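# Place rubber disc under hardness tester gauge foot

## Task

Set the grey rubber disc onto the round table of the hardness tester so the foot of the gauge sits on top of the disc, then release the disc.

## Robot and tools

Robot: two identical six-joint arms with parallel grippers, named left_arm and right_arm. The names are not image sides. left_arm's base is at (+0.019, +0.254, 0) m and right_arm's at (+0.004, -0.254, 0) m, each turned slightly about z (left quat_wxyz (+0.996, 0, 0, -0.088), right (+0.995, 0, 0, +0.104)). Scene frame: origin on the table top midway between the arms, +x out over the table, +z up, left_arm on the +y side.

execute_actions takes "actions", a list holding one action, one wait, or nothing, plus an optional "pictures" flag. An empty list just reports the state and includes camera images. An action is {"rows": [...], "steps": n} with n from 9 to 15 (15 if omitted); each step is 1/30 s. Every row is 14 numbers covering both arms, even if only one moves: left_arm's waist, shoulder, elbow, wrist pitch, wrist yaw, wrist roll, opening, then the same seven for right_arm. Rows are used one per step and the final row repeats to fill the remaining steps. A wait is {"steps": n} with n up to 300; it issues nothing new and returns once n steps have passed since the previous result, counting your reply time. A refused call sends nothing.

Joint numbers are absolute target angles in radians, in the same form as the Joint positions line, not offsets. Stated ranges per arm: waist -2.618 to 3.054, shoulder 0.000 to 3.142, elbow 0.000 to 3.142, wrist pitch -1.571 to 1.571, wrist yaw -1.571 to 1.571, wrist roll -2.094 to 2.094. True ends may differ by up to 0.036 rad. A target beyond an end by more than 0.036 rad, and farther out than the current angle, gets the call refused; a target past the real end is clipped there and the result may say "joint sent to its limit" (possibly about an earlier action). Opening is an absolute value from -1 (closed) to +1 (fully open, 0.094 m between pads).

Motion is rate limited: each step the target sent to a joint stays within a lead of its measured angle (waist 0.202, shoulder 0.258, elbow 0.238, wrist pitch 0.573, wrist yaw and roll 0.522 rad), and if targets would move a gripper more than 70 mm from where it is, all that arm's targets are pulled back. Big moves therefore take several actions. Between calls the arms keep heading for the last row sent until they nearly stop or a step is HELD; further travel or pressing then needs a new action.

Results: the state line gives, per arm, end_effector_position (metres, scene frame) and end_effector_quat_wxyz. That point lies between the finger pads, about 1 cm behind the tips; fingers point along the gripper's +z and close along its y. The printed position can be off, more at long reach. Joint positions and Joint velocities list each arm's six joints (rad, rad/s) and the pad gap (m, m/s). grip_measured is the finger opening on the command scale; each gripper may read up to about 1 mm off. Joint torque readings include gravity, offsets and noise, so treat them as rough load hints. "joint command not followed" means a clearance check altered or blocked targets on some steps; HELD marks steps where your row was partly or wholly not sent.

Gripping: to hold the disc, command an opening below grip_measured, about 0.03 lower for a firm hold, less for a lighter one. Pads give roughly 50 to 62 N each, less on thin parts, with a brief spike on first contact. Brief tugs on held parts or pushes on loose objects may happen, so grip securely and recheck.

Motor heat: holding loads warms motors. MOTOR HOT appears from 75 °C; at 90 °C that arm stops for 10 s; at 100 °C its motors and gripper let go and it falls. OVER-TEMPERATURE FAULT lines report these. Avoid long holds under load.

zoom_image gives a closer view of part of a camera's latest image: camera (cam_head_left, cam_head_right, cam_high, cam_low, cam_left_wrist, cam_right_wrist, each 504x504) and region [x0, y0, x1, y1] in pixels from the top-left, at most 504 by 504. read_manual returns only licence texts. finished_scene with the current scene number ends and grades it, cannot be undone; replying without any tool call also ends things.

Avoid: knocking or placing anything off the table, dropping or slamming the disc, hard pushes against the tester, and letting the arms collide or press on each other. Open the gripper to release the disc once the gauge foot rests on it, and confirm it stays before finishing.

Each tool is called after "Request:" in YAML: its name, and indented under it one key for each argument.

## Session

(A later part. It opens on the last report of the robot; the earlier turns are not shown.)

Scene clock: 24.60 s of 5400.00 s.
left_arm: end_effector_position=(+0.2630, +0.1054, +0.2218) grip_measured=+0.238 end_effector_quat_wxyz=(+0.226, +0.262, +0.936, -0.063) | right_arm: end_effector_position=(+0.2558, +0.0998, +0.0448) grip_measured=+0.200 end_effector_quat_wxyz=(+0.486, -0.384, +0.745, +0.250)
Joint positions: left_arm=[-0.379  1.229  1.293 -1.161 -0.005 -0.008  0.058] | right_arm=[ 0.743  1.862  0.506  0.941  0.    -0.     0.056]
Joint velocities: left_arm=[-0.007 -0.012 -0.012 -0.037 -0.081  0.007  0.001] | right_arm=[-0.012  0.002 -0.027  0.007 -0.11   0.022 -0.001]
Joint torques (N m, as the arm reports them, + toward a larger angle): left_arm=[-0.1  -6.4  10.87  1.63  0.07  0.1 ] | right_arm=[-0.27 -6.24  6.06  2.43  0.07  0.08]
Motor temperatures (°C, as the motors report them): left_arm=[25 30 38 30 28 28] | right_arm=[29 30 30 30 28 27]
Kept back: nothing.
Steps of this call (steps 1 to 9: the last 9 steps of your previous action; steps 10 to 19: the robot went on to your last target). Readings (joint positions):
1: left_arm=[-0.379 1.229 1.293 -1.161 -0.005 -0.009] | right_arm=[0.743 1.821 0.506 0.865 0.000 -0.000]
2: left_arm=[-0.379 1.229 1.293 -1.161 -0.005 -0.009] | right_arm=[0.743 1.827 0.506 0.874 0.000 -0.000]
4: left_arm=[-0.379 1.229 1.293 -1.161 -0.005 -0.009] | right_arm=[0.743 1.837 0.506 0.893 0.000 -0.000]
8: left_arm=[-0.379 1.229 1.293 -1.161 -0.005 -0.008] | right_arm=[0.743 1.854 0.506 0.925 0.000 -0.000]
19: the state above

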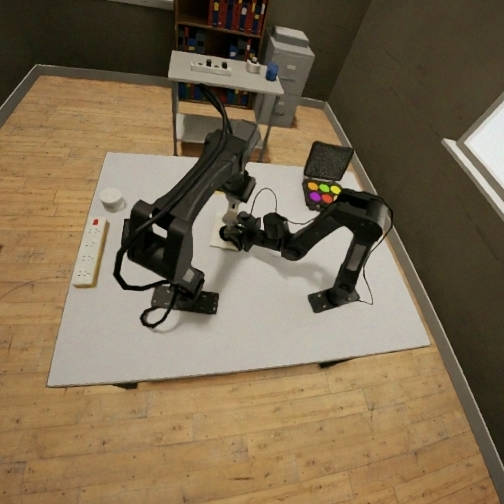

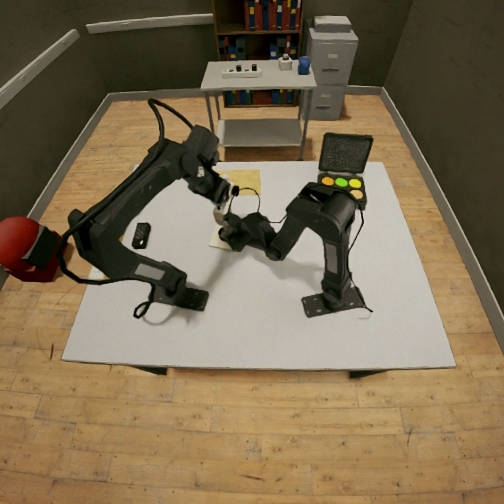

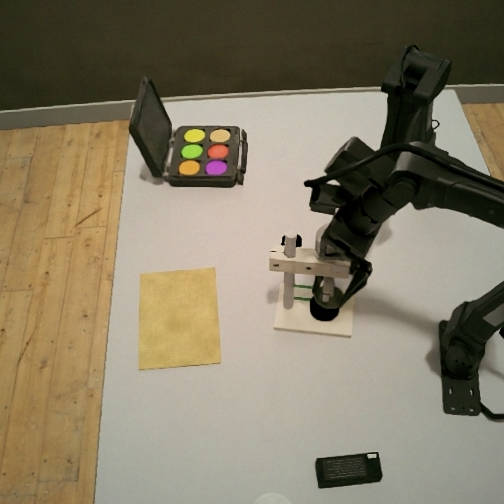

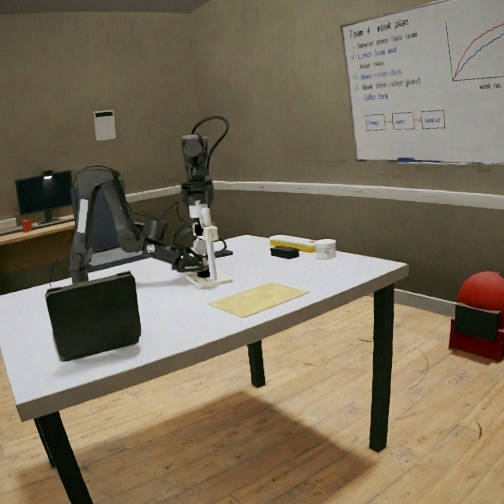

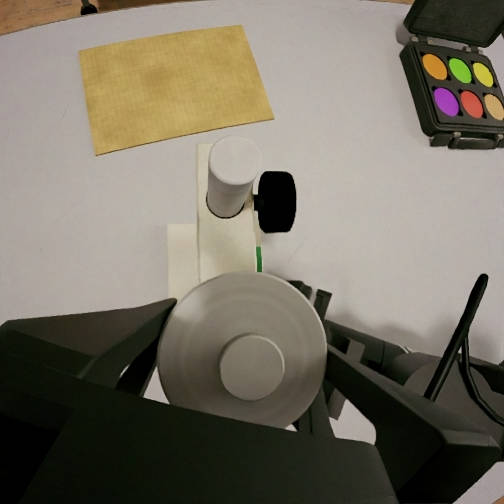

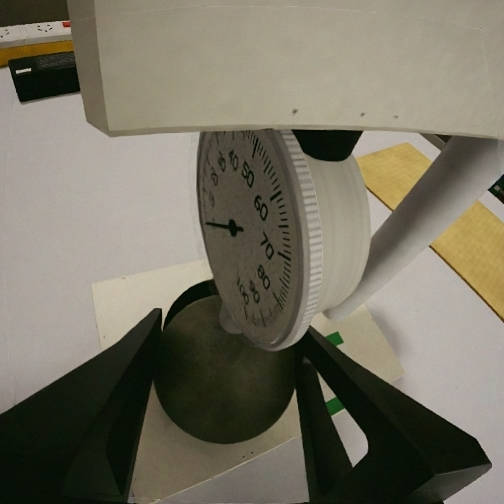

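Request:
execute_actions:
  actions:
    - {"rows":[[-0.38,1.185,1.365,-1.14,0,0,0.16,0.74,1.865,0.52,0.975,0.01,0.005,0.19],[-0.38,1.185,1.365,-1.14,0,0,0.16,0.74,1.86,0.515,0.975,0.01,0.005,0.21],[-0.38,1.185,1.365,-1.14,0,0,0.16,0.74,1.855,0.51,0.975,0.01,0.005,0.24],[-0.38,1.185,1.365,-1.14,0,0,0.16,0.74,1.848,0.506,0.975,0.01,0.005,0.3],[-0.38,1.185,1.365,-1.14,0,0,0.16,0.74,1.84,0.502,0.975,0.01,0.005,0.38],[-0.38,1.185,1.365,-1.14,0,0,0.16,0.74,1.83,0.495,0.975,0.01,0.005,0.45],[-0.38,1.185,1.365,-1.14,0,0,0.16,0.74,1.815,0.478,0.975,0.01,0.005,0.45],[-0.38,1.185,1.365,-1.14,0,0,0.16,0.74,1.799,0.458,0.975,0.01,0.005,0.45],[-0.38,1.185,1.365,-1.14,0,0,0.16,0.74,1.783,0.438,0.975,0.01,0.005,0.45],[-0.38,1.185,1.365,-1.14,0,0,0.16,0.74,1.767,0.418,0.975,0.01,0.005,0.45],[-0.38,1.185,1.365,-1.14,0,0,0.16,0.74,1.751,0.398,0.975,0.01,0.005,0.45],[-0.38,1.185,1.365,-1.14,0,0,0.16,0.74,1.735,0.378,0.975,0.01,0.005,0.45],[-0.38,1.185,1.365,-1.14,0,0,0.16,0.74,1.719,0.358,0.975,0.01,0.005,0.45],[-0.38,1.185,1.365,-1.14,0,0,0.16,0.74,1.705,0.341,0.975,0.01,0.005,0.45],[-0.38,1.185,1.365,-1.14,0,0,0.16,0.74,1.695,0.328,0.975,0.01,0.005,0.45]],"steps":15}

Request:
execute_actions:
  actions:
    - {"rows":[[-0.38,1.185,1.365,-1.14,0,0,0.16,0.74,1.695,0.328,0.975,0.01,0.005,0.45],[-0.38,1.185,1.365,-1.14,0,0,0.16,0.74,1.695,0.328,0.975,0.01,0.005,0.45],[-0.38,1.185,1.365,-1.14,0,0,0.16,0.74,1.695,0.328,0.975,0.01,0.005,0.35],[-0.38,1.185,1.365,-1.14,0,0,0.16,0.74,1.695,0.328,0.975,0.01,0.005,0.2],[-0.38,1.185,1.365,-1.14,0,0,0.16,0.74,1.695,0.328,0.975,0.01,0.005,0.05],[-0.38,1.185,1.365,-1.14,0,0,0.16,0.74,1.695,0.328,0.975,0.01,0.005,-0.1],[-0.38,1.185,1.365,-1.14,0,0,0.16,0.74,1.695,0.328,0.975,0.01,0.005,-0.25],[-0.38,1.185,1.365,-1.14,0,0,0.16,0.74,1.695,0.328,0.975,0.01,0.005,-0.36]],"steps":9}

Request:
execute_actions:
  actions:
    - {"steps":13}
  pictures: true

Request:
zoom_image:
  camera: "cam_low"
  region: [170, 240, 230, 290]

Scene clock: 27.27 s of 5400.00 s.
left_arm: end_effector_position=(+0.2630, +0.1054, +0.2218) grip_measured=+0.238 end_effector_quat_wxyz=(+0.226, +0.262, +0.936, -0.063) | right_arm: end_effector_position=(+0.2554, +0.0993, +0.0443) grip_measured=+0.417 end_effector_quat_wxyz=(+0.485, -0.384, +0.745, +0.250)
Joint positions: left_arm=[-0.379  1.229  1.293 -1.161 -0.005 -0.008  0.058] | right_arm=[ 0.743  1.862  0.504  0.942  0.    -0.     0.067]
Joint velocities: left_arm=[-0.012 -0.017  0.007 -0.007 -0.066  0.037 -0.001] | right_arm=[ 0.007 -0.017  0.002  0.095  0.037 -0.081  0.063]
Joint torques (N m, as the arm reports them, + toward a larger angle): left_arm=[-0.11 -6.39 10.92  1.62  0.08  0.08] | right_arm=[-0.21 -9.76  3.66  2.32  0.07  0.07]
Motor temperatures (°C, as the motors report them): left_arm=[25 30 39 30 28 28] | right_arm=[29 30 30 31 28 27]
Steps of this call (steps 1 to 15: the robot went on to your last target; steps 16 to 74: nothing new was sent; steps 75 to 80: the first 6 steps of this action). Readings (joint positions):
75: left_arm=[-0.379 1.229 1.293 -1.161 -0.005 -0.008] | right_arm=[0.743 1.862 0.506 0.941 0.000 -0.000]
76: left_arm=[-0.379 1.229 1.293 -1.161 -0.005 -0.008] | right_arm=[0.743 1.862 0.505 0.941 0.000 -0.000]
78: left_arm=[-0.379 1.229 1.293 -1.161 -0.005 -0.008] | right_arm=[0.743 1.862 0.505 0.941 0.000 -0.000]
80: the state above

Scene clock: 27.57 s of 5400.00 s.
left_arm: end_effector_position=(+0.2630, +0.1054, +0.2218) grip_measured=+0.238 end_effector_quat_wxyz=(+0.226, +0.262, +0.936, -0.063) | right_arm: end_effector_position=(+0.2338, +0.0689, +0.0452) grip_measured=+0.449 end_effector_quat_wxyz=(+0.479, -0.386, +0.749, +0.246)
Joint positions: left_arm=[-0.379  1.229  1.293 -1.161 -0.005 -0.008  0.058] | right_arm=[ 0.743  1.743  0.363  0.946  0.001 -0.     0.068]
Joint velocities: left_arm=[-0.002 -0.012 -0.002 -0.095 -0.007  0.022 -0.001] | right_arm=[-0.012 -0.398 -0.525  0.066 -0.007 -0.037  0.001]
Joint torques (N m, as the arm reports them, + toward a larger angle): left_arm=[-0.1  -6.4  10.88  1.63  0.08  0.1 ] | right_arm=[-0.26 -8.02  4.    2.27  0.06  0.07]
Motor temperatures (°C, as the motors report them): left_arm=[25 30 39 30 28 28] | right_arm=[29 30 30 31 28 27]
Kept back: the last 9 steps of this action.
Steps of this call (steps 1 to 9: the last 9 steps of your previous action). Readings (joint positions):
1: left_arm=[-0.379 1.229 1.293 -1.161 -0.005 -0.008] | right_arm=[0.743 1.860 0.501 0.943 0.001 -0.000]
2: left_arm=[-0.379 1.229 1.293 -1.161 -0.005 -0.008] | right_arm=[0.743 1.853 0.494 0.943 0.001 -0.000]
4: left_arm=[-0.379 1.229 1.293 -1.161 -0.005 -0.008] | right_arm=[0.743 1.826 0.464 0.944 0.001 -0.000]
8: left_arm=[-0.379 1.229 1.293 -1.161 -0.005 -0.008] | right_arm=[0.743 1.758 0.382 0.946 0.001 -0.000]
9: the state above

Scene clock: 28.00 s of 5400.00 s.
left_arm: end_effector_position=(+0.2630, +0.1054, +0.2218) grip_measured=+0.238 end_effector_quat_wxyz=(+0.226, +0.262, +0.936, -0.063) | right_arm: end_effector_position=(+0.2290, +0.0621, +0.0427) grip_measured=-0.359 end_effector_quat_wxyz=(+0.475, -0.387, +0.751, +0.244)
Joint positions: left_arm=[-0.379  1.229  1.293 -1.161 -0.005 -0.008  0.058] | right_arm=[ 0.743  1.724  0.334  0.947  0.001 -0.     0.03 ]
Joint velocities: left_arm=[-0.002 -0.007 -0.017  0.007  0.037 -0.022 -0.   ] | right_arm=[-0.002 -0.007  0.017 -0.051 -0.081 -0.051 -0.   ]
Joint torques (N m, as the arm reports them, + toward a larger angle): left_arm=[-0.1  -6.41 10.87  1.63  0.07  0.1 ] | right_arm=[-0.26 -8.08  3.83  2.27  0.07  0.08]
Motor temperatures (°C, as the motors report them): left_arm=[25 30 39 30 28 28] | right_arm=[29 30 30 31 28 27]
Kept back: nothing.
Steps of this call (steps 1 to 9: the last 9 steps of your previous action; steps 10 to 13: the robot went on to your last target). Readings (joint positions):
1: left_arm=[-0.379 1.229 1.293 -1.161 -0.005 -0.008] | right_arm=[0.743 1.732 0.348 0.946 0.001 -0.000]
2: left_arm=[-0.379 1.229 1.293 -1.161 -0.005 -0.008] | right_arm=[0.743 1.726 0.339 0.946 0.001 -0.000]
4: left_arm=[-0.379 1.229 1.293 -1.161 -0.005 -0.008] | right_arm=[0.743 1.724 0.334 0.946 0.001 -0.000]
8: left_arm=[-0.379 1.229 1.293 -1.161 -0.005 -0.008] | right_arm=[0.743 1.724 0.334 0.947 0.001 -0.000]
13: the state above

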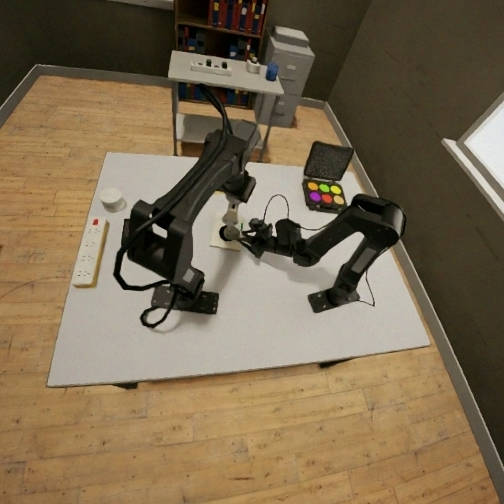

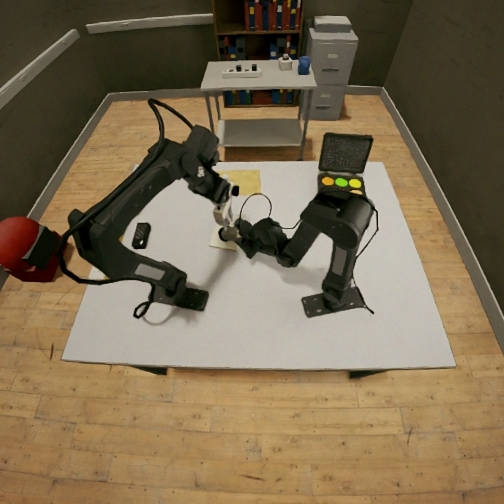

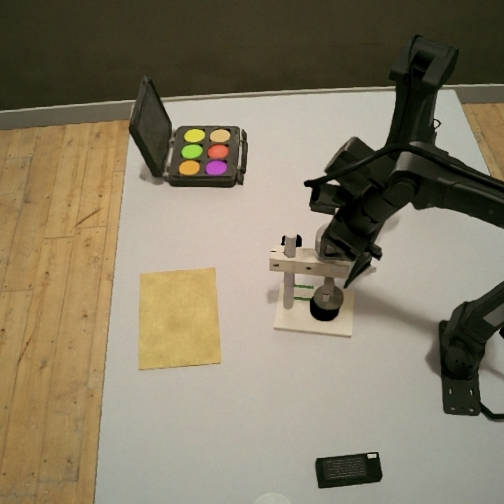

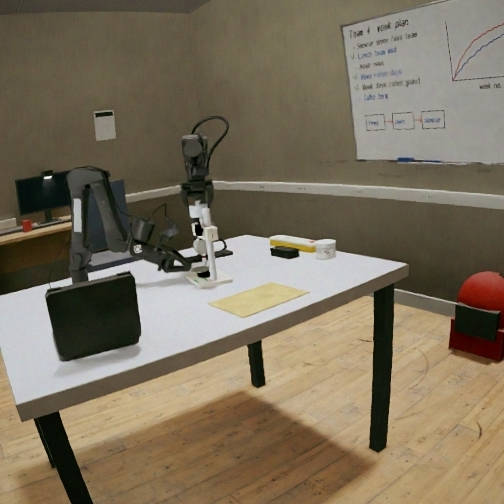

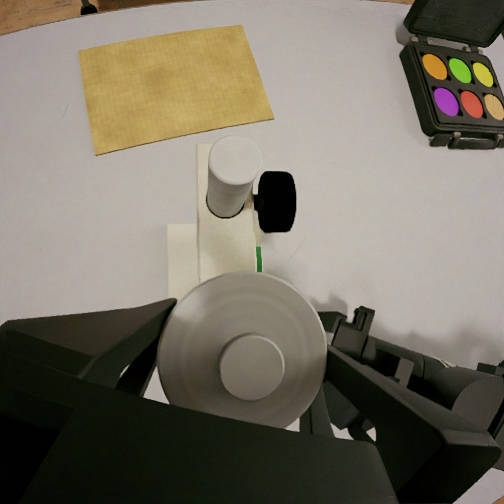

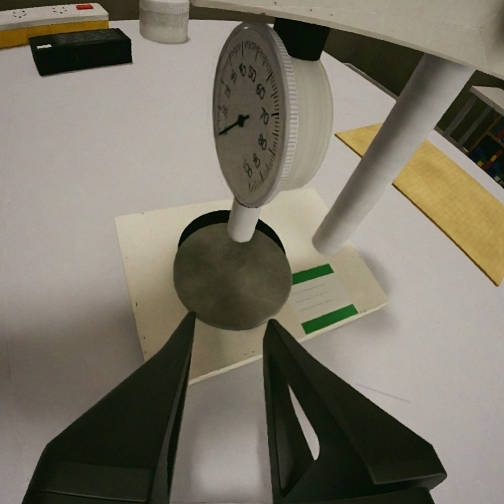

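Region (170, 240, 230, 290) of cam_low's 504x504 image, scaled by 8.400, with more detail than that image has.

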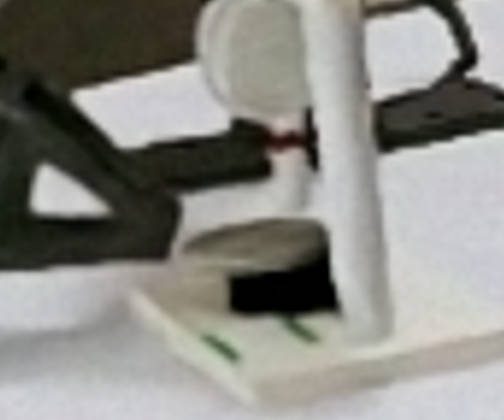

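Request:
execute_actions:
  actions:
    - {"rows":[[-0.38,1.185,1.365,-1.14,0,0,0.16,0.74,1.71,0.335,0.975,0.01,0.005,-0.36],[-0.38,1.185,1.365,-1.14,0,0,0.16,0.74,1.725,0.345,0.975,0.01,0.005,-0.36],[-0.38,1.185,1.365,-1.14,0,0,0.16,0.74,1.735,0.355,0.975,0.01,0.005,-0.36],[-0.38,1.185,1.365,-1.14,0,0,0.16,0.74,1.74,0.36,0.975,0.01,0.005,-0.36]],"steps":12}

Request:
execute_actions:
  actions:
    - {"steps":15}
  pictures: true

Scene clock: 29.53 s of 5400.00 s.
left_arm: end_effector_position=(+0.2630, +0.1054, +0.2218) grip_measured=+0.238 end_effector_quat_wxyz=(+0.226, +0.262, +0.936, -0.063) | right_arm: end_effector_position=(+0.2290, +0.0621, +0.0427) grip_measured=-0.359 end_effector_quat_wxyz=(+0.475, -0.387, +0.751, +0.244)
Joint positions: left_arm=[-0.379  1.229  1.293 -1.161 -0.005 -0.008  0.058] | right_arm=[ 0.743  1.724  0.334  0.947  0.001 -0.     0.03 ]
Joint velocities: left_arm=[-0.002 -0.002  0.002  0.081 -0.022 -0.022 -0.   ] | right_arm=[ 0.002 -0.017 -0.012 -0.022 -0.007 -0.037  0.   ]
Joint torques (N m, as the arm reports them, + toward a larger angle): left_arm=[-0.1  -6.41 10.88  1.63  0.07  0.1 ] | right_arm=[-0.26 -4.66  5.83  2.26  0.07  0.07]
Motor temperatures (°C, as the motors report them): left_arm=[25 31 40 30 28 28] | right_arm=[29 30 30 31 28 27]
Steps of this call (steps 1 to 30: the robot went on to your last target; steps 31 to 43: nothing new was sent; steps 44 to 46: the first 3 steps of this action). Readings (joint positions):
44: left_arm=[-0.379 1.229 1.293 -1.161 -0.005 -0.008] | right_arm=[0.743 1.724 0.334 0.947 0.001 -0.000]
45: left_arm=[-0.379 1.229 1.293 -1.161 -0.005 -0.008] | right_arm=[0.743 1.724 0.334 0.947 0.001 -0.000]
46: the state above

Scene clock: 30.03 s of 5400.00 s.
left_arm: end_effector_position=(+0.2630, +0.1054, +0.2218) grip_measured=+0.238 end_effector_quat_wxyz=(+0.226, +0.262, +0.936, -0.063) | right_arm: end_effector_position=(+0.2290, +0.0621, +0.0427) grip_measured=-0.359 end_effector_quat_wxyz=(+0.475, -0.387, +0.751, +0.244)
Joint positions: left_arm=[-0.379  1.229  1.293 -1.161 -0.005 -0.008  0.058] | right_arm=[ 0.743  1.724  0.334  0.947  0.001 -0.     0.03 ]
Joint velocities: left_arm=[-0.007  0.012  0.012  0.007 -0.007  0.051  0.001] | right_arm=[-0.007 -0.017 -0.007 -0.081  0.007  0.022 -0.001]
Joint torques (N m, as the arm reports them, + toward a larger angle): left_arm=[-0.11 -6.42 10.88  1.63  0.07  0.1 ] | right_arm=[-0.27 -4.25  6.2   2.25  0.07  0.07]
Motor temperatures (°C, as the motors report them): left_arm=[25 31 40 30 28 28] | right_arm=[29 30 30 31 28 27]
Kept back: nothing.
Steps of this call (steps 1 to 9: the last 9 steps of your previous action; steps 10 to 15: the robot went on to your last target). Readings (joint positions):
1: left_arm=[-0.379 1.229 1.293 -1.161 -0.005 -0.008] | right_arm=[0.743 1.724 0.334 0.947 0.001 -0.000]
2: left_arm=[-0.379 1.229 1.293 -1.161 -0.005 -0.008] | right_arm=[0.743 1.724 0.334 0.947 0.001 -0.000]
4: left_arm=[-0.379 1.229 1.293 -1.161 -0.005 -0.008] | right_arm=[0.743 1.724 0.334 0.947 0.001 -0.000]
8: left_arm=[-0.379 1.229 1.293 -1.161 -0.005 -0.008] | right_arm=[0.743 1.724 0.334 0.947 0.001 -0.000]
15: the state above
All arms were judged still, so your last target was given up. Only a new action makes them travel on or press farther. Fingers that are still opening or closing keep moving.

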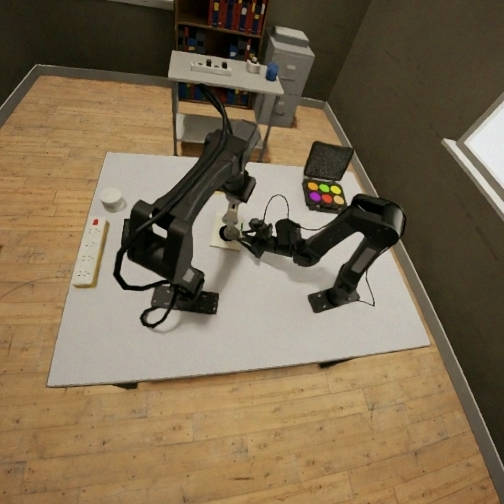

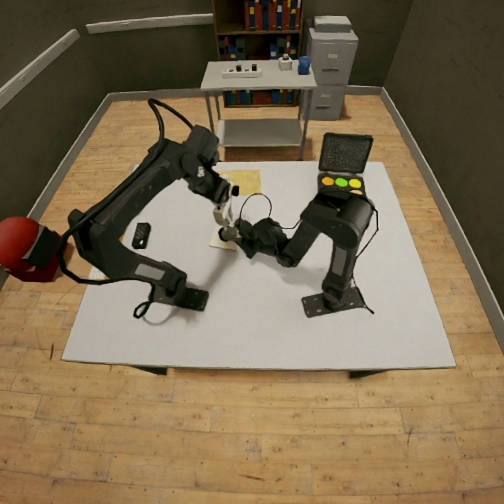

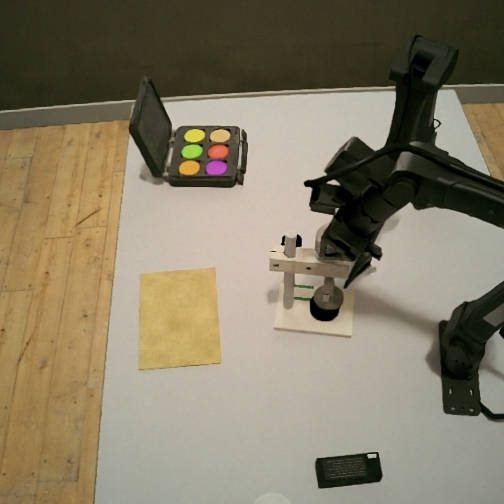

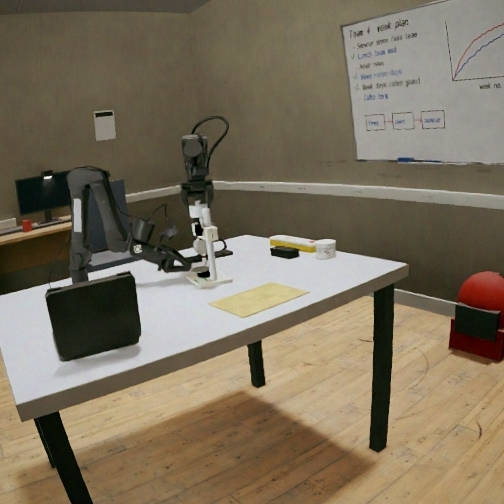

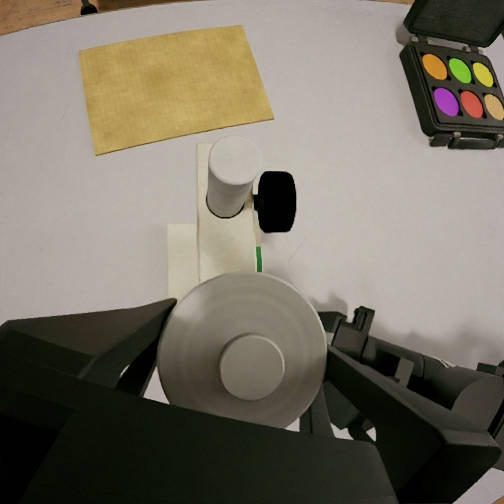

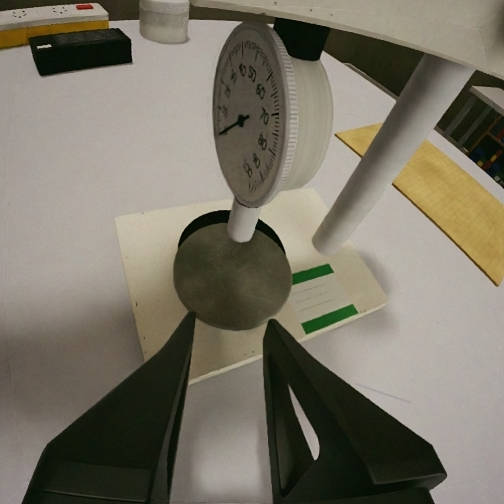

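Request:
execute_actions:
  actions:
    - {"rows":[[-0.38,1.185,1.365,-1.14,0,0,0.16,0.74,1.744,0.362,0.975,0.01,0.005,-0.36],[-0.38,1.185,1.365,-1.14,0,0,0.16,0.74,1.748,0.365,0.975,0.01,0.005,-0.36],[-0.38,1.185,1.365,-1.14,0,0,0.16,0.74,1.752,0.369,0.975,0.01,0.005,-0.36],[-0.38,1.185,1.365,-1.14,0,0,0.16,0.74,1.756,0.373,0.975,0.01,0.005,-0.36],[-0.38,1.185,1.365,-1.14,0,0,0.16,0.74,1.76,0.377,0.975,0.01,0.005,-0.36],[-0.38,1.185,1.365,-1.14,0,0,0.16,0.74,1.764,0.382,0.975,0.01,0.005,-0.36],[-0.38,1.185,1.365,-1.14,0,0,0.16,0.74,1.768,0.387,0.975,0.01,0.005,-0.36],[-0.38,1.185,1.365,-1.14,0,0,0.16,0.74,1.772,0.392,0.975,0.01,0.005,-0.36],[-0.38,1.185,1.365,-1.14,0,0,0.16,0.74,1.776,0.397,0.975,0.01,0.005,-0.36],[-0.38,1.185,1.365,-1.14,0,0,0.16,0.74,1.78,0.402,0.975,0.01,0.005,-0.36]],"steps":12}

Request:
execute_actions:
  actions:
    - {"steps":18}
  pictures: true

Request:
zoom_image:
  camera: "cam_low"
  region: [160,220,240,300]

Scene clock: 30.93 s of 5400.00 s.
left_arm: end_effector_position=(+0.2630, +0.1054, +0.2218) grip_measured=+0.238 end_effector_quat_wxyz=(+0.226, +0.262, +0.936, -0.063) | right_arm: end_effector_position=(+0.2288, +0.0619, +0.0403) grip_measured=-0.359 end_effector_quat_wxyz=(+0.473, -0.388, +0.753, +0.243)
Joint positions: left_arm=[-0.379  1.229  1.293 -1.161 -0.005 -0.008  0.058] | right_arm=[ 0.743  1.732  0.334  0.95   0.001 -0.     0.03 ]
Joint velocities: left_arm=[-0.007 -0.012  0.007 -0.037  0.007 -0.007 -0.   ] | right_arm=[-0.012  0.115  0.007 -0.051  0.051 -0.051 -0.   ]
Joint torques (N m, as the arm reports them, + toward a larger angle): left_arm=[-0.1  -6.41 10.87  1.63  0.07  0.1 ] | right_arm=[-0.26 -4.7   6.83  2.24  0.07  0.08]
Motor temperatures (°C, as the motors report them): left_arm=[25 31 40 30 28 28] | right_arm=[29 30 30 31 28 27]
Steps of this call (steps 1 to 24: nothing new was sent; steps 25 to 27: the first 3 steps of this action). Readings (joint positions):
25: left_arm=[-0.379 1.229 1.293 -1.161 -0.005 -0.008] | right_arm=[0.743 1.725 0.334 0.948 0.001 -0.000]
26: left_arm=[-0.379 1.229 1.293 -1.161 -0.005 -0.008] | right_arm=[0.743 1.728 0.334 0.949 0.001 -0.000]
27: the state above

Scene clock: 31.53 s of 5400.00 s.
left_arm: end_effector_position=(+0.2630, +0.1054, +0.2218) grip_measured=+0.238 end_effector_quat_wxyz=(+0.226, +0.262, +0.936, -0.063) | right_arm: end_effector_position=(+0.2351, +0.0706, +0.0391) grip_measured=-0.359 end_effector_quat_wxyz=(+0.474, -0.387, +0.752, +0.244)
Joint positions: left_arm=[-0.379  1.229  1.293 -1.161 -0.005 -0.008  0.058] | right_arm=[ 0.743  1.771  0.375  0.95   0.001 -0.     0.03 ]
Joint velocities: left_arm=[-0.002  0.002 -0.012 -0.007 -0.081 -0.007  0.   ] | right_arm=[ 0.002 -0.002 -0.002 -0.007  0.11   0.037  0.   ]
Joint torques (N m, as the arm reports them, + toward a larger angle): left_arm=[-0.1  -6.4  10.88  1.63  0.08  0.1 ] | right_arm=[-0.26 -5.27  6.24  2.23  0.06  0.08]
Motor temperatures (°C, as the motors report them): left_arm=[25 31 40 30 28 28] | right_arm=[29 30 30 31 28 27]
Kept back: nothing.
Steps of this call (steps 1 to 9: the last 9 steps of your previous action; steps 10 to 18: the robot went on to your last target). Readings (joint positions):
1: left_arm=[-0.379 1.229 1.293 -1.161 -0.005 -0.008] | right_arm=[0.743 1.738 0.335 0.950 0.001 -0.000]
2: left_arm=[-0.379 1.229 1.293 -1.161 -0.005 -0.008] | right_arm=[0.743 1.744 0.338 0.950 0.001 -0.000]
4: left_arm=[-0.379 1.229 1.293 -1.161 -0.005 -0.008] | right_arm=[0.743 1.754 0.348 0.950 0.001 -0.000]
8: left_arm=[-0.379 1.229 1.293 -1.161 -0.005 -0.008] | right_arm=[0.743 1.769 0.370 0.950 0.001 -0.000]
18: the state above

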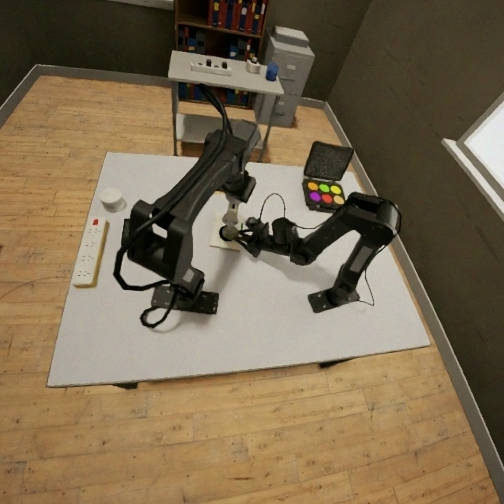

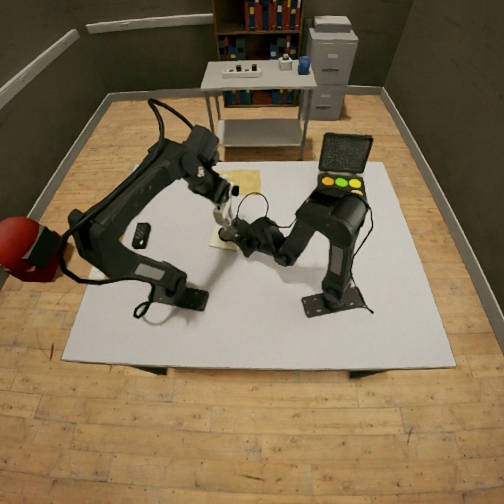

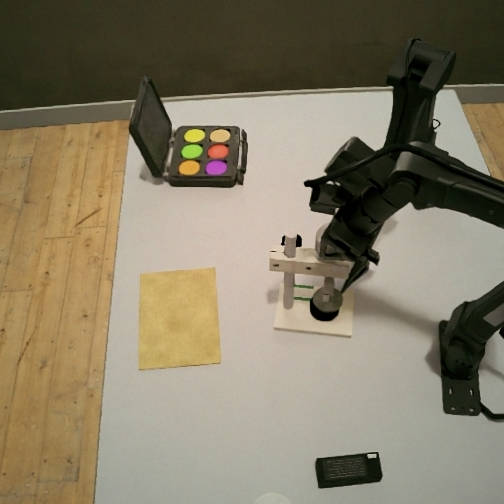

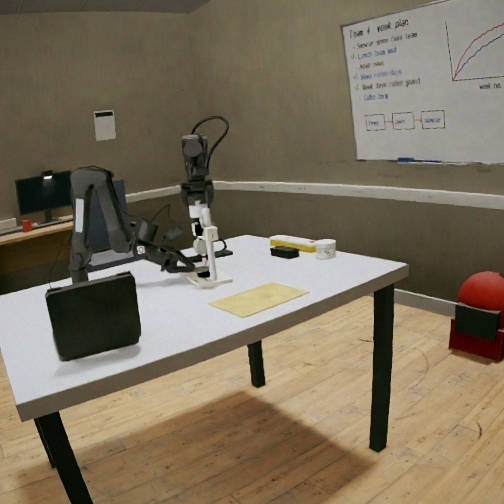

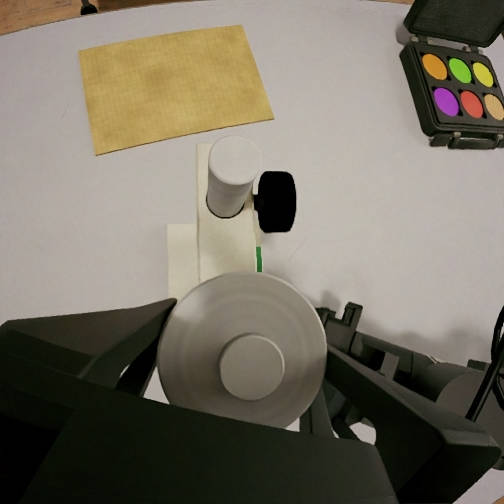

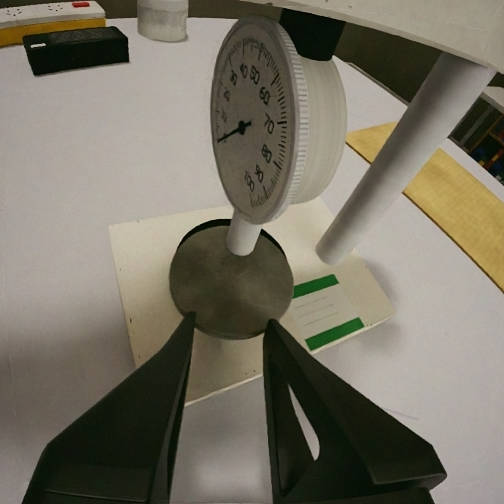

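Region (160, 220, 240, 300) of cam_low's 504x504 image, scaled by 6.300, with more detail than that image has.

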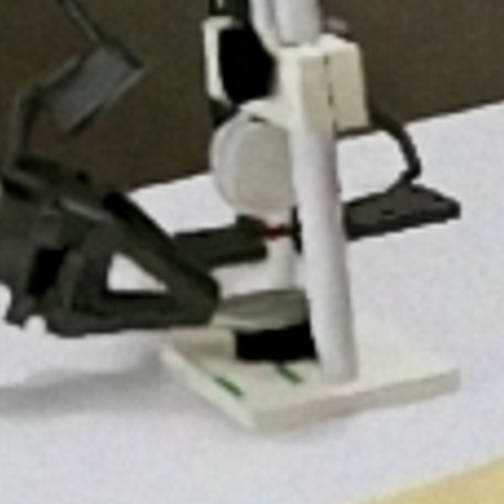

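Pushing works. About 11 mm more.

Request:
execute_actions:
  actions:
    - {"rows":[[-0.38,1.185,1.365,-1.14,0,0,0.16,0.74,1.784,0.406,0.975,0.01,0.005,-0.36],[-0.38,1.185,1.365,-1.14,0,0,0.16,0.74,1.787,0.41,0.975,0.01,0.005,-0.36],[-0.38,1.185,1.365,-1.14,0,0,0.16,0.74,1.791,0.415,0.975,0.01,0.005,-0.36],[-0.38,1.185,1.365,-1.14,0,0,0.16,0.74,1.794,0.419,0.975,0.01,0.005,-0.36],[-0.38,1.185,1.365,-1.14,0,0,0.16,0.74,1.798,0.423,0.975,0.01,0.005,-0.36],[-0.38,1.185,1.365,-1.14,0,0,0.16,0.74,1.801,0.428,0.975,0.01,0.005,-0.36],[-0.38,1.185,1.365,-1.14,0,0,0.16,0.74,1.805,0.432,0.975,0.01,0.005,-0.36],[-0.38,1.185,1.365,-1.14,0,0,0.16,0.74,1.808,0.436,0.975,0.01,0.005,-0.36],[-0.38,1.185,1.365,-1.14,0,0,0.16,0.74,1.812,0.441,0.975,0.01,0.005,-0.36],[-0.38,1.185,1.365,-1.14,0,0,0.16,0.74,1.816,0.445,0.975,0.01,0.005,-0.36]],"steps":12}

Request:
execute_actions:
  actions:
    - {"steps":16}
  pictures: true

Request:
zoom_image:
  camera: "cam_low"
  region: [160,220,240,300]

Scene clock: 34.00 s of 5400.00 s.
left_arm: end_effector_position=(+0.2630, +0.1054, +0.2218) grip_measured=+0.238 end_effector_quat_wxyz=(+0.226, +0.262, +0.936, -0.063) | right_arm: end_effector_position=(+0.2353, +0.0709, +0.0390) grip_measured=-0.359 end_effector_quat_wxyz=(+0.474, -0.387, +0.752, +0.244)
Joint positions: left_arm=[-0.379  1.229  1.293 -1.161 -0.005 -0.008  0.058] | right_arm=[ 0.743  1.773  0.376  0.95   0.001 -0.     0.03 ]
Joint velocities: left_arm=[-0.007  0.007  0.017  0.037  0.037 -0.051 -0.   ] | right_arm=[-0.002  0.056  0.056 -0.066 -0.007 -0.022 -0.   ]
Joint torques (N m, as the arm reports them, + toward a larger angle): left_arm=[-0.11 -6.41 10.88  1.63  0.08  0.1 ] | right_arm=[-0.26 -4.83  6.86  2.23  0.06  0.07]
Motor temperatures (°C, as the motors report them): left_arm=[25 31 41 30 28 28] | right_arm=[29 30 30 31 28 27]
Steps of this call (steps 1 to 15: the robot went on to your last target; steps 16 to 71: nothing new was sent; steps 72 to 74: the first 3 steps of this action). Readings (joint positions):
72: left_arm=[-0.379 1.229 1.293 -1.161 -0.005 -0.008] | right_arm=[0.743 1.771 0.375 0.950 0.001 -0.000]
73: left_arm=[-0.379 1.229 1.293 -1.161 -0.005 -0.008] | right_arm=[0.743 1.771 0.375 0.950 0.001 -0.000]
74: the state above

Scene clock: 34.53 s of 5400.00 s.
left_arm: end_effector_position=(+0.2630, +0.1054, +0.2218) grip_measured=+0.238 end_effector_quat_wxyz=(+0.226, +0.262, +0.936, -0.063) | right_arm: end_effector_position=(+0.2417, +0.0798, +0.0390) grip_measured=-0.359 end_effector_quat_wxyz=(+0.476, -0.386, +0.751, +0.245)
Joint positions: left_arm=[-0.379  1.229  1.293 -1.161 -0.005 -0.008  0.058] | right_arm=[ 0.743  1.807  0.417  0.95   0.001 -0.     0.03 ]
Joint velocities: left_arm=[-0.007 -0.002 -0.017 -0.037 -0.022  0.066 -0.   ] | right_arm=[ 0.002  0.007  0.007  0.066 -0.022 -0.081 -0.   ]
Joint torques (N m, as the arm reports them, + toward a larger angle): left_arm=[-0.11 -6.41 10.88  1.63  0.07  0.1 ] | right_arm=[-0.26 -5.7   6.35  2.23  0.06  0.07]
Motor temperatures (°C, as the motors report them): left_arm=[25 31 41 31 28 28] | right_arm=[29 30 30 31 28 27]
Kept back: nothing.
Steps of this call (steps 1 to 9: the last 9 steps of your previous action; steps 10 to 16: the robot went on to your last target). Readings (joint positions):
1: left_arm=[-0.379 1.229 1.293 -1.161 -0.005 -0.008] | right_arm=[0.743 1.777 0.380 0.950 0.001 -0.000]
2: left_arm=[-0.379 1.229 1.293 -1.161 -0.005 -0.008] | right_arm=[0.743 1.781 0.385 0.950 0.001 -0.000]
4: left_arm=[-0.379 1.229 1.293 -1.161 -0.005 -0.008] | right_arm=[0.743 1.789 0.395 0.950 0.001 -0.000]
8: left_arm=[-0.379 1.229 1.293 -1.161 -0.005 -0.008] | right_arm=[0.743 1.804 0.414 0.950 0.001 -0.000]
16: the state above

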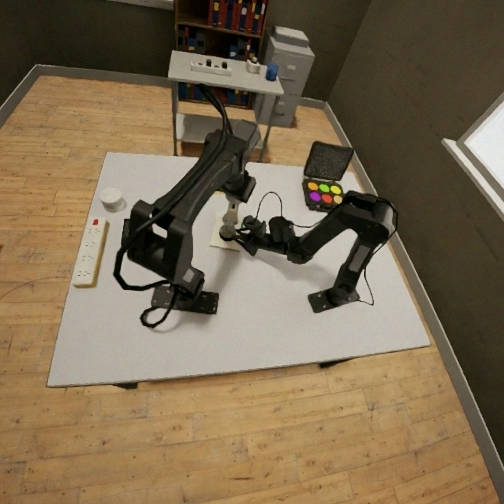

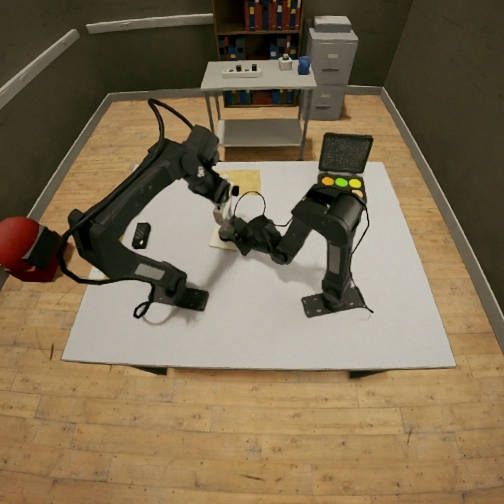

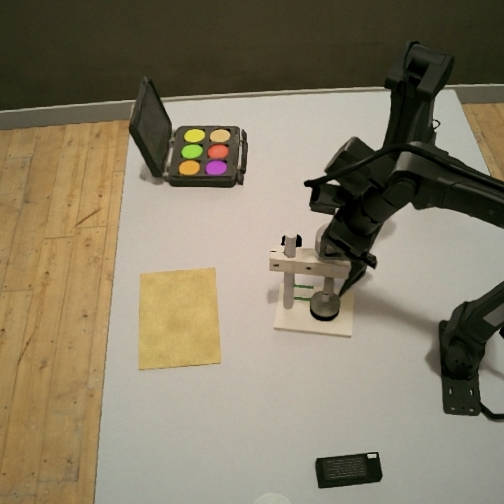

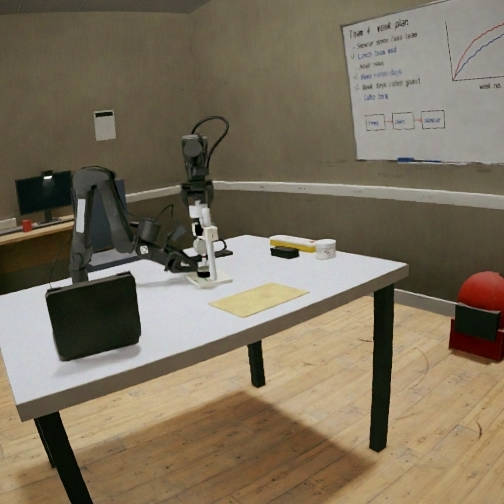

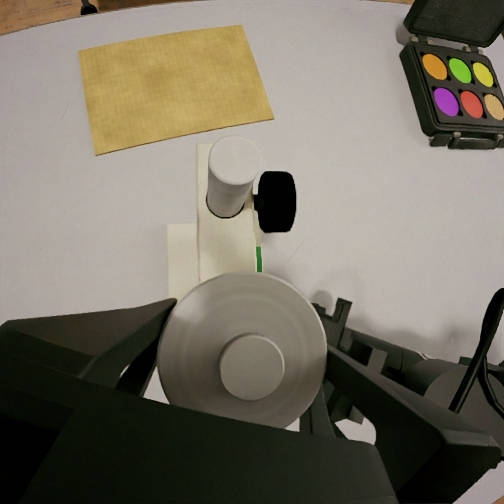

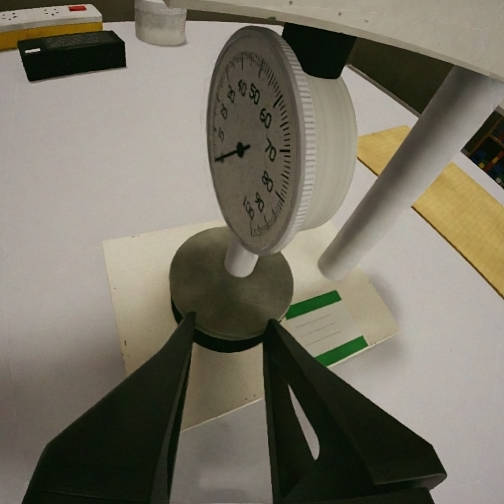

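Region (160, 220, 240, 300) of cam_low's 504x504 image, scaled by 6.300, with more detail than that image has.

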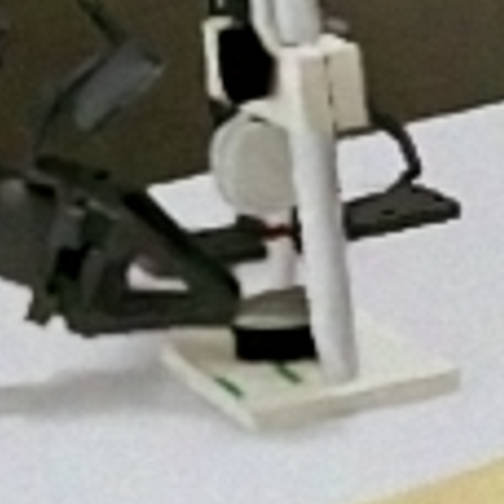

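Centred. Retreat right, start lowering left.

Request:
execute_actions:
  actions:
    - {"rows":[[-0.38,1.185,1.359,-1.14,0,0,0.16,0.74,1.804,0.433,0.975,0.01,0.005,-0.36],[-0.38,1.186,1.353,-1.139,0,0,0.16,0.74,1.792,0.421,0.975,0.01,0.005,-0.36],[-0.38,1.186,1.347,-1.138,0,0,0.16,0.74,1.78,0.409,0.975,0.01,0.005,-0.36],[-0.38,1.187,1.341,-1.137,0,0,0.16,0.74,1.77,0.398,0.975,0.01,0.005,-0.36],[-0.38,1.187,1.335,-1.136,0,0,0.16,0.74,1.76,0.387,0.975,0.01,0.005,-0.36],[-0.38,1.188,1.329,-1.135,0,0,0.16,0.74,1.75,0.376,0.975,0.01,0.005,-0.36],[-0.38,1.188,1.323,-1.134,0,0,0.16,0.74,1.738,0.365,0.975,0.01,0.005,-0.36],[-0.38,1.189,1.317,-1.133,0,0,0.16,0.74,1.725,0.354,0.975,0.01,0.005,-0.36],[-0.38,1.189,1.311,-1.132,0,0,0.16,0.74,1.71,0.343,0.975,0.01,0.005,-0.36],[-0.38,1.19,1.305,-1.131,0,0,0.16,0.74,1.695,0.332,0.975,0.01,0.005,-0.36],[-0.38,1.19,1.3,-1.13,0,0,0.16,0.74,1.68,0.321,0.975,0.01,0.005,-0.36],[-0.38,1.19,1.295,-1.129,0,0,0.16,0.74,1.665,0.31,0.975,0.01,0.005,-0.36],[-0.38,1.191,1.29,-1.128,0,0,0.16,0.74,1.65,0.299,0.975,0.01,0.005,-0.36],[-0.38,1.191,1.285,-1.127,0,0,0.16,0.74,1.635,0.289,0.975,0.01,0.005,-0.36],[-0.38,1.191,1.28,-1.126,0,0,0.16,0.74,1.62,0.28,0.975,0.01,0.005,-0.36]],"steps":15}

Request:
execute_actions:
  actions:
    - {"rows":[[-0.38,1.192,1.276,-1.124,0,0,0.16,0.74,1.62,0.28,0.975,0.01,0.005,-0.36],[-0.38,1.192,1.272,-1.123,0,0,0.16,0.74,1.62,0.28,0.975,0.01,0.005,-0.36],[-0.38,1.192,1.268,-1.121,0,0,0.16,0.74,1.62,0.28,0.975,0.01,0.005,-0.36],[-0.38,1.193,1.264,-1.12,0,0,0.16,0.74,1.62,0.28,0.975,0.01,0.005,-0.36],[-0.38,1.193,1.26,-1.118,0,0,0.16,0.74,1.62,0.28,0.975,0.01,0.005,-0.36],[-0.38,1.194,1.256,-1.117,0,0,0.16,0.74,1.62,0.28,0.975,0.01,0.005,-0.36],[-0.38,1.194,1.252,-1.115,0,0,0.16,0.74,1.62,0.28,0.975,0.01,0.005,-0.36],[-0.38,1.195,1.248,-1.113,0,0,0.16,0.74,1.62,0.28,0.975,0.01,0.005,-0.36],[-0.38,1.195,1.244,-1.112,0,0,0.16,0.74,1.62,0.28,0.975,0.01,0.005,-0.36],[-0.38,1.195,1.24,-1.11,0,0,0.16,0.74,1.62,0.28,0.975,0.01,0.005,-0.36]],"steps":12}

Request:
execute_actions:
  actions:
    - {"steps":16}
  pictures: true

Scene clock: 36.30 s of 5400.00 s.
left_arm: end_effector_position=(+0.2630, +0.1054, +0.2218) grip_measured=+0.238 end_effector_quat_wxyz=(+0.226, +0.262, +0.936, -0.063) | right_arm: end_effector_position=(+0.2402, +0.0777, +0.0393) grip_measured=-0.359 end_effector_quat_wxyz=(+0.476, -0.387, +0.751, +0.245)
Joint positions: left_arm=[-0.379  1.229  1.293 -1.161 -0.005 -0.008  0.058] | right_arm=[ 0.743  1.798  0.407  0.95   0.001 -0.     0.03 ]
Joint velocities: left_arm=[-0.017  0.012  0.007 -0.066 -0.051 -0.007 -0.   ] | right_arm=[ 0.002 -0.242 -0.271 -0.022  0.007  0.022 -0.   ]
Joint torques (N m, as the arm reports them, + toward a larger angle): left_arm=[-0.11 -6.17  8.36  1.69  0.07  0.1 ] | right_arm=[-0.28 -9.27  3.12  2.22  0.06  0.07]
Motor temperatures (°C, as the motors report them): left_arm=[25 31 41 31 28 28] | right_arm=[29 30 30 31 28 27]
Steps of this call (steps 1 to 15: the robot went on to your last target; steps 16 to 47: nothing new was sent; steps 48 to 53: the first 6 steps of this action). Readings (joint positions):
48: left_arm=[-0.379 1.229 1.293 -1.161 -0.005 -0.008] | right_arm=[0.743 1.807 0.417 0.950 0.001 -0.000]
49: left_arm=[-0.379 1.229 1.293 -1.161 -0.005 -0.008] | right_arm=[0.743 1.807 0.417 0.950 0.001 -0.000]
51: left_arm=[-0.379 1.229 1.293 -1.161 -0.005 -0.008] | right_arm=[0.743 1.807 0.417 0.950 0.001 -0.000]
53: the state above

Scene clock: 36.70 s of 5400.00 s.
left_arm: end_effector_position=(+0.2628, +0.1055, +0.2133) grip_measured=+0.238 end_effector_quat_wxyz=(+0.221, +0.262, +0.937, -0.061) | right_arm: end_effector_position=(+0.2238, +0.0548, +0.0566) grip_measured=-0.359 end_effector_quat_wxyz=(+0.489, -0.382, +0.743, +0.251)
Joint positions: left_arm=[-0.379  1.229  1.263 -1.141 -0.005 -0.008  0.058] | right_arm=[ 0.743  1.647  0.29   0.95   0.001 -0.     0.03 ]
Joint velocities: left_arm=[-0.012  0.027 -0.085  0.037  0.066 -0.007  0.001] | right_arm=[ 0.002 -0.066 -0.022 -0.051  0.007  0.022 -0.001]
Joint torques (N m, as the arm reports them, + toward a larger angle): left_arm=[-0.1  -5.75  6.66  1.44  0.06  0.1 ] | right_arm=[-0.26 -7.    3.82  2.25  0.06  0.07]
Motor temperatures (°C, as the motors report them): left_arm=[25 31 41 31 28 28] | right_arm=[29 30 30 31 28 27]
Steps of this call (steps 1 to 9: the last 9 steps of your previous action; steps 10 to 12: the first 3 steps of this action). Readings (joint positions):
10: left_arm=[-0.379 1.229 1.272 -1.148 -0.005 -0.008] | right_arm=[0.743 1.660 0.297 0.950 0.001 -0.000]
11: left_arm=[-0.379 1.229 1.267 -1.144 -0.005 -0.008] | right_arm=[0.743 1.651 0.292 0.950 0.001 -0.000]
12: the state above

Scene clock: 37.23 s of 5400.00 s.
left_arm: end_effector_position=(+0.2630, +0.1054, +0.2114) grip_measured=+0.238 end_effector_quat_wxyz=(+0.221, +0.262, +0.937, -0.061) | right_arm: end_effector_position=(+0.2239, +0.0549, +0.0570) grip_measured=-0.359 end_effector_quat_wxyz=(+0.489, -0.382, +0.743, +0.251)
Joint positions: left_arm=[-0.379  1.228  1.255 -1.135 -0.005 -0.008  0.058] | right_arm=[ 0.743  1.646  0.29   0.95   0.001 -0.     0.03 ]
Joint velocities: left_arm=[ 0.007 -0.022 -0.012 -0.037  0.022 -0.022 -0.   ] | right_arm=[-0.007  0.002 -0.002 -0.051  0.037 -0.022  0.001]
Joint torques (N m, as the arm reports them, + toward a larger angle): left_arm=[-0.11 -5.6   4.86  1.66  0.07  0.1 ] | right_arm=[-0.26 -7.23  3.68  2.26  0.06  0.07]
Motor temperatures (°C, as the motors report them): left_arm=[25 31 41 31 28 28] | right_arm=[29 30 30 32 28 27]
Kept back: nothing.
Steps of this call (steps 1 to 9: the last 9 steps of your previous action; steps 10 to 15: the robot went on to your last target; step 16: nothing new was sent). Readings (joint positions):
1: left_arm=[-0.379 1.229 1.261 -1.139 -0.005 -0.008] | right_arm=[0.743 1.646 0.290 0.950 0.001 -0.000]
2: left_arm=[-0.379 1.229 1.259 -1.138 -0.005 -0.008] | right_arm=[0.743 1.646 0.290 0.950 0.001 -0.000]
4: left_arm=[-0.379 1.229 1.258 -1.138 -0.005 -0.008] | right_arm=[0.743 1.646 0.290 0.950 0.001 -0.000]
8: left_arm=[-0.379 1.228 1.255 -1.135 -0.005 -0.008] | right_arm=[0.743 1.646 0.290 0.950 0.001 -0.000]
16: the state above
All arms were judged still, so your last target was given up. Only a new action makes them travel on or press farther. Fingers that are still opening or closing keep moving.

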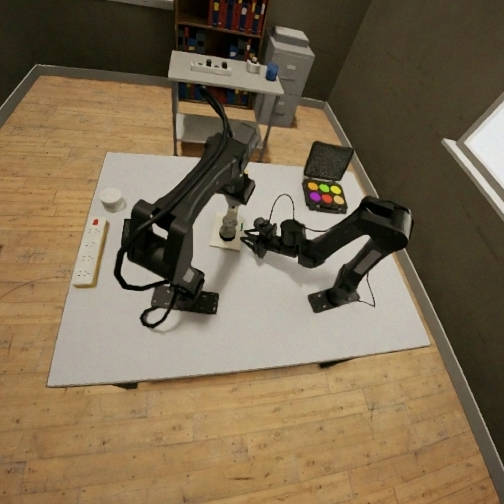

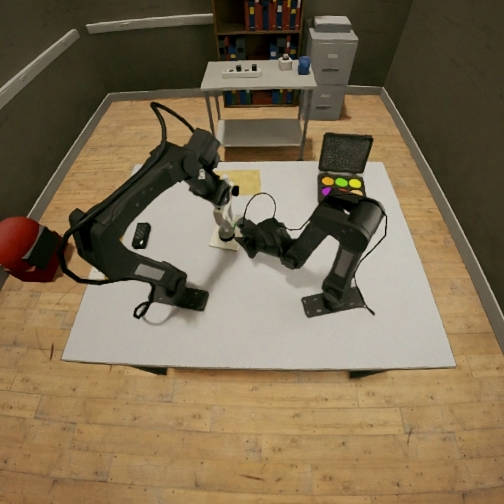

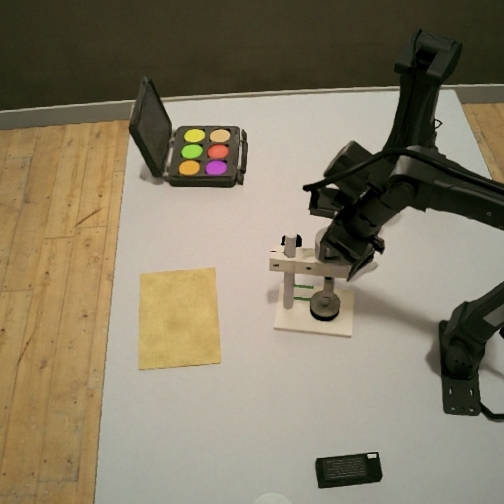

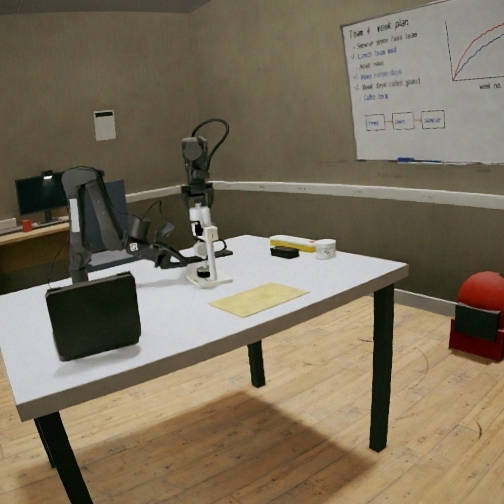

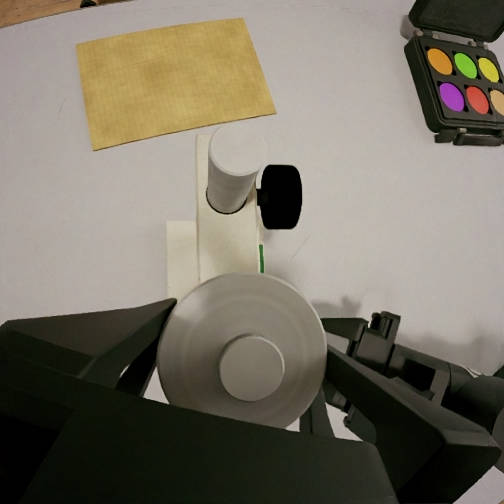

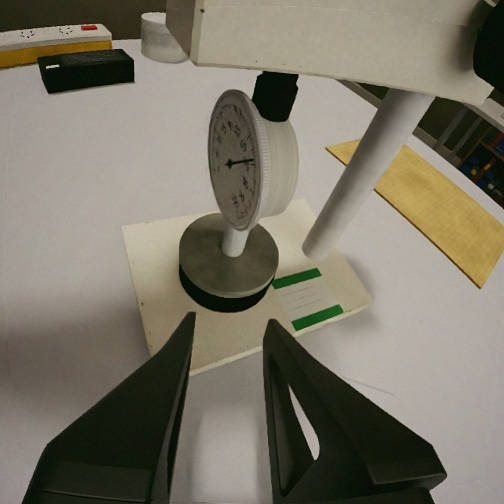

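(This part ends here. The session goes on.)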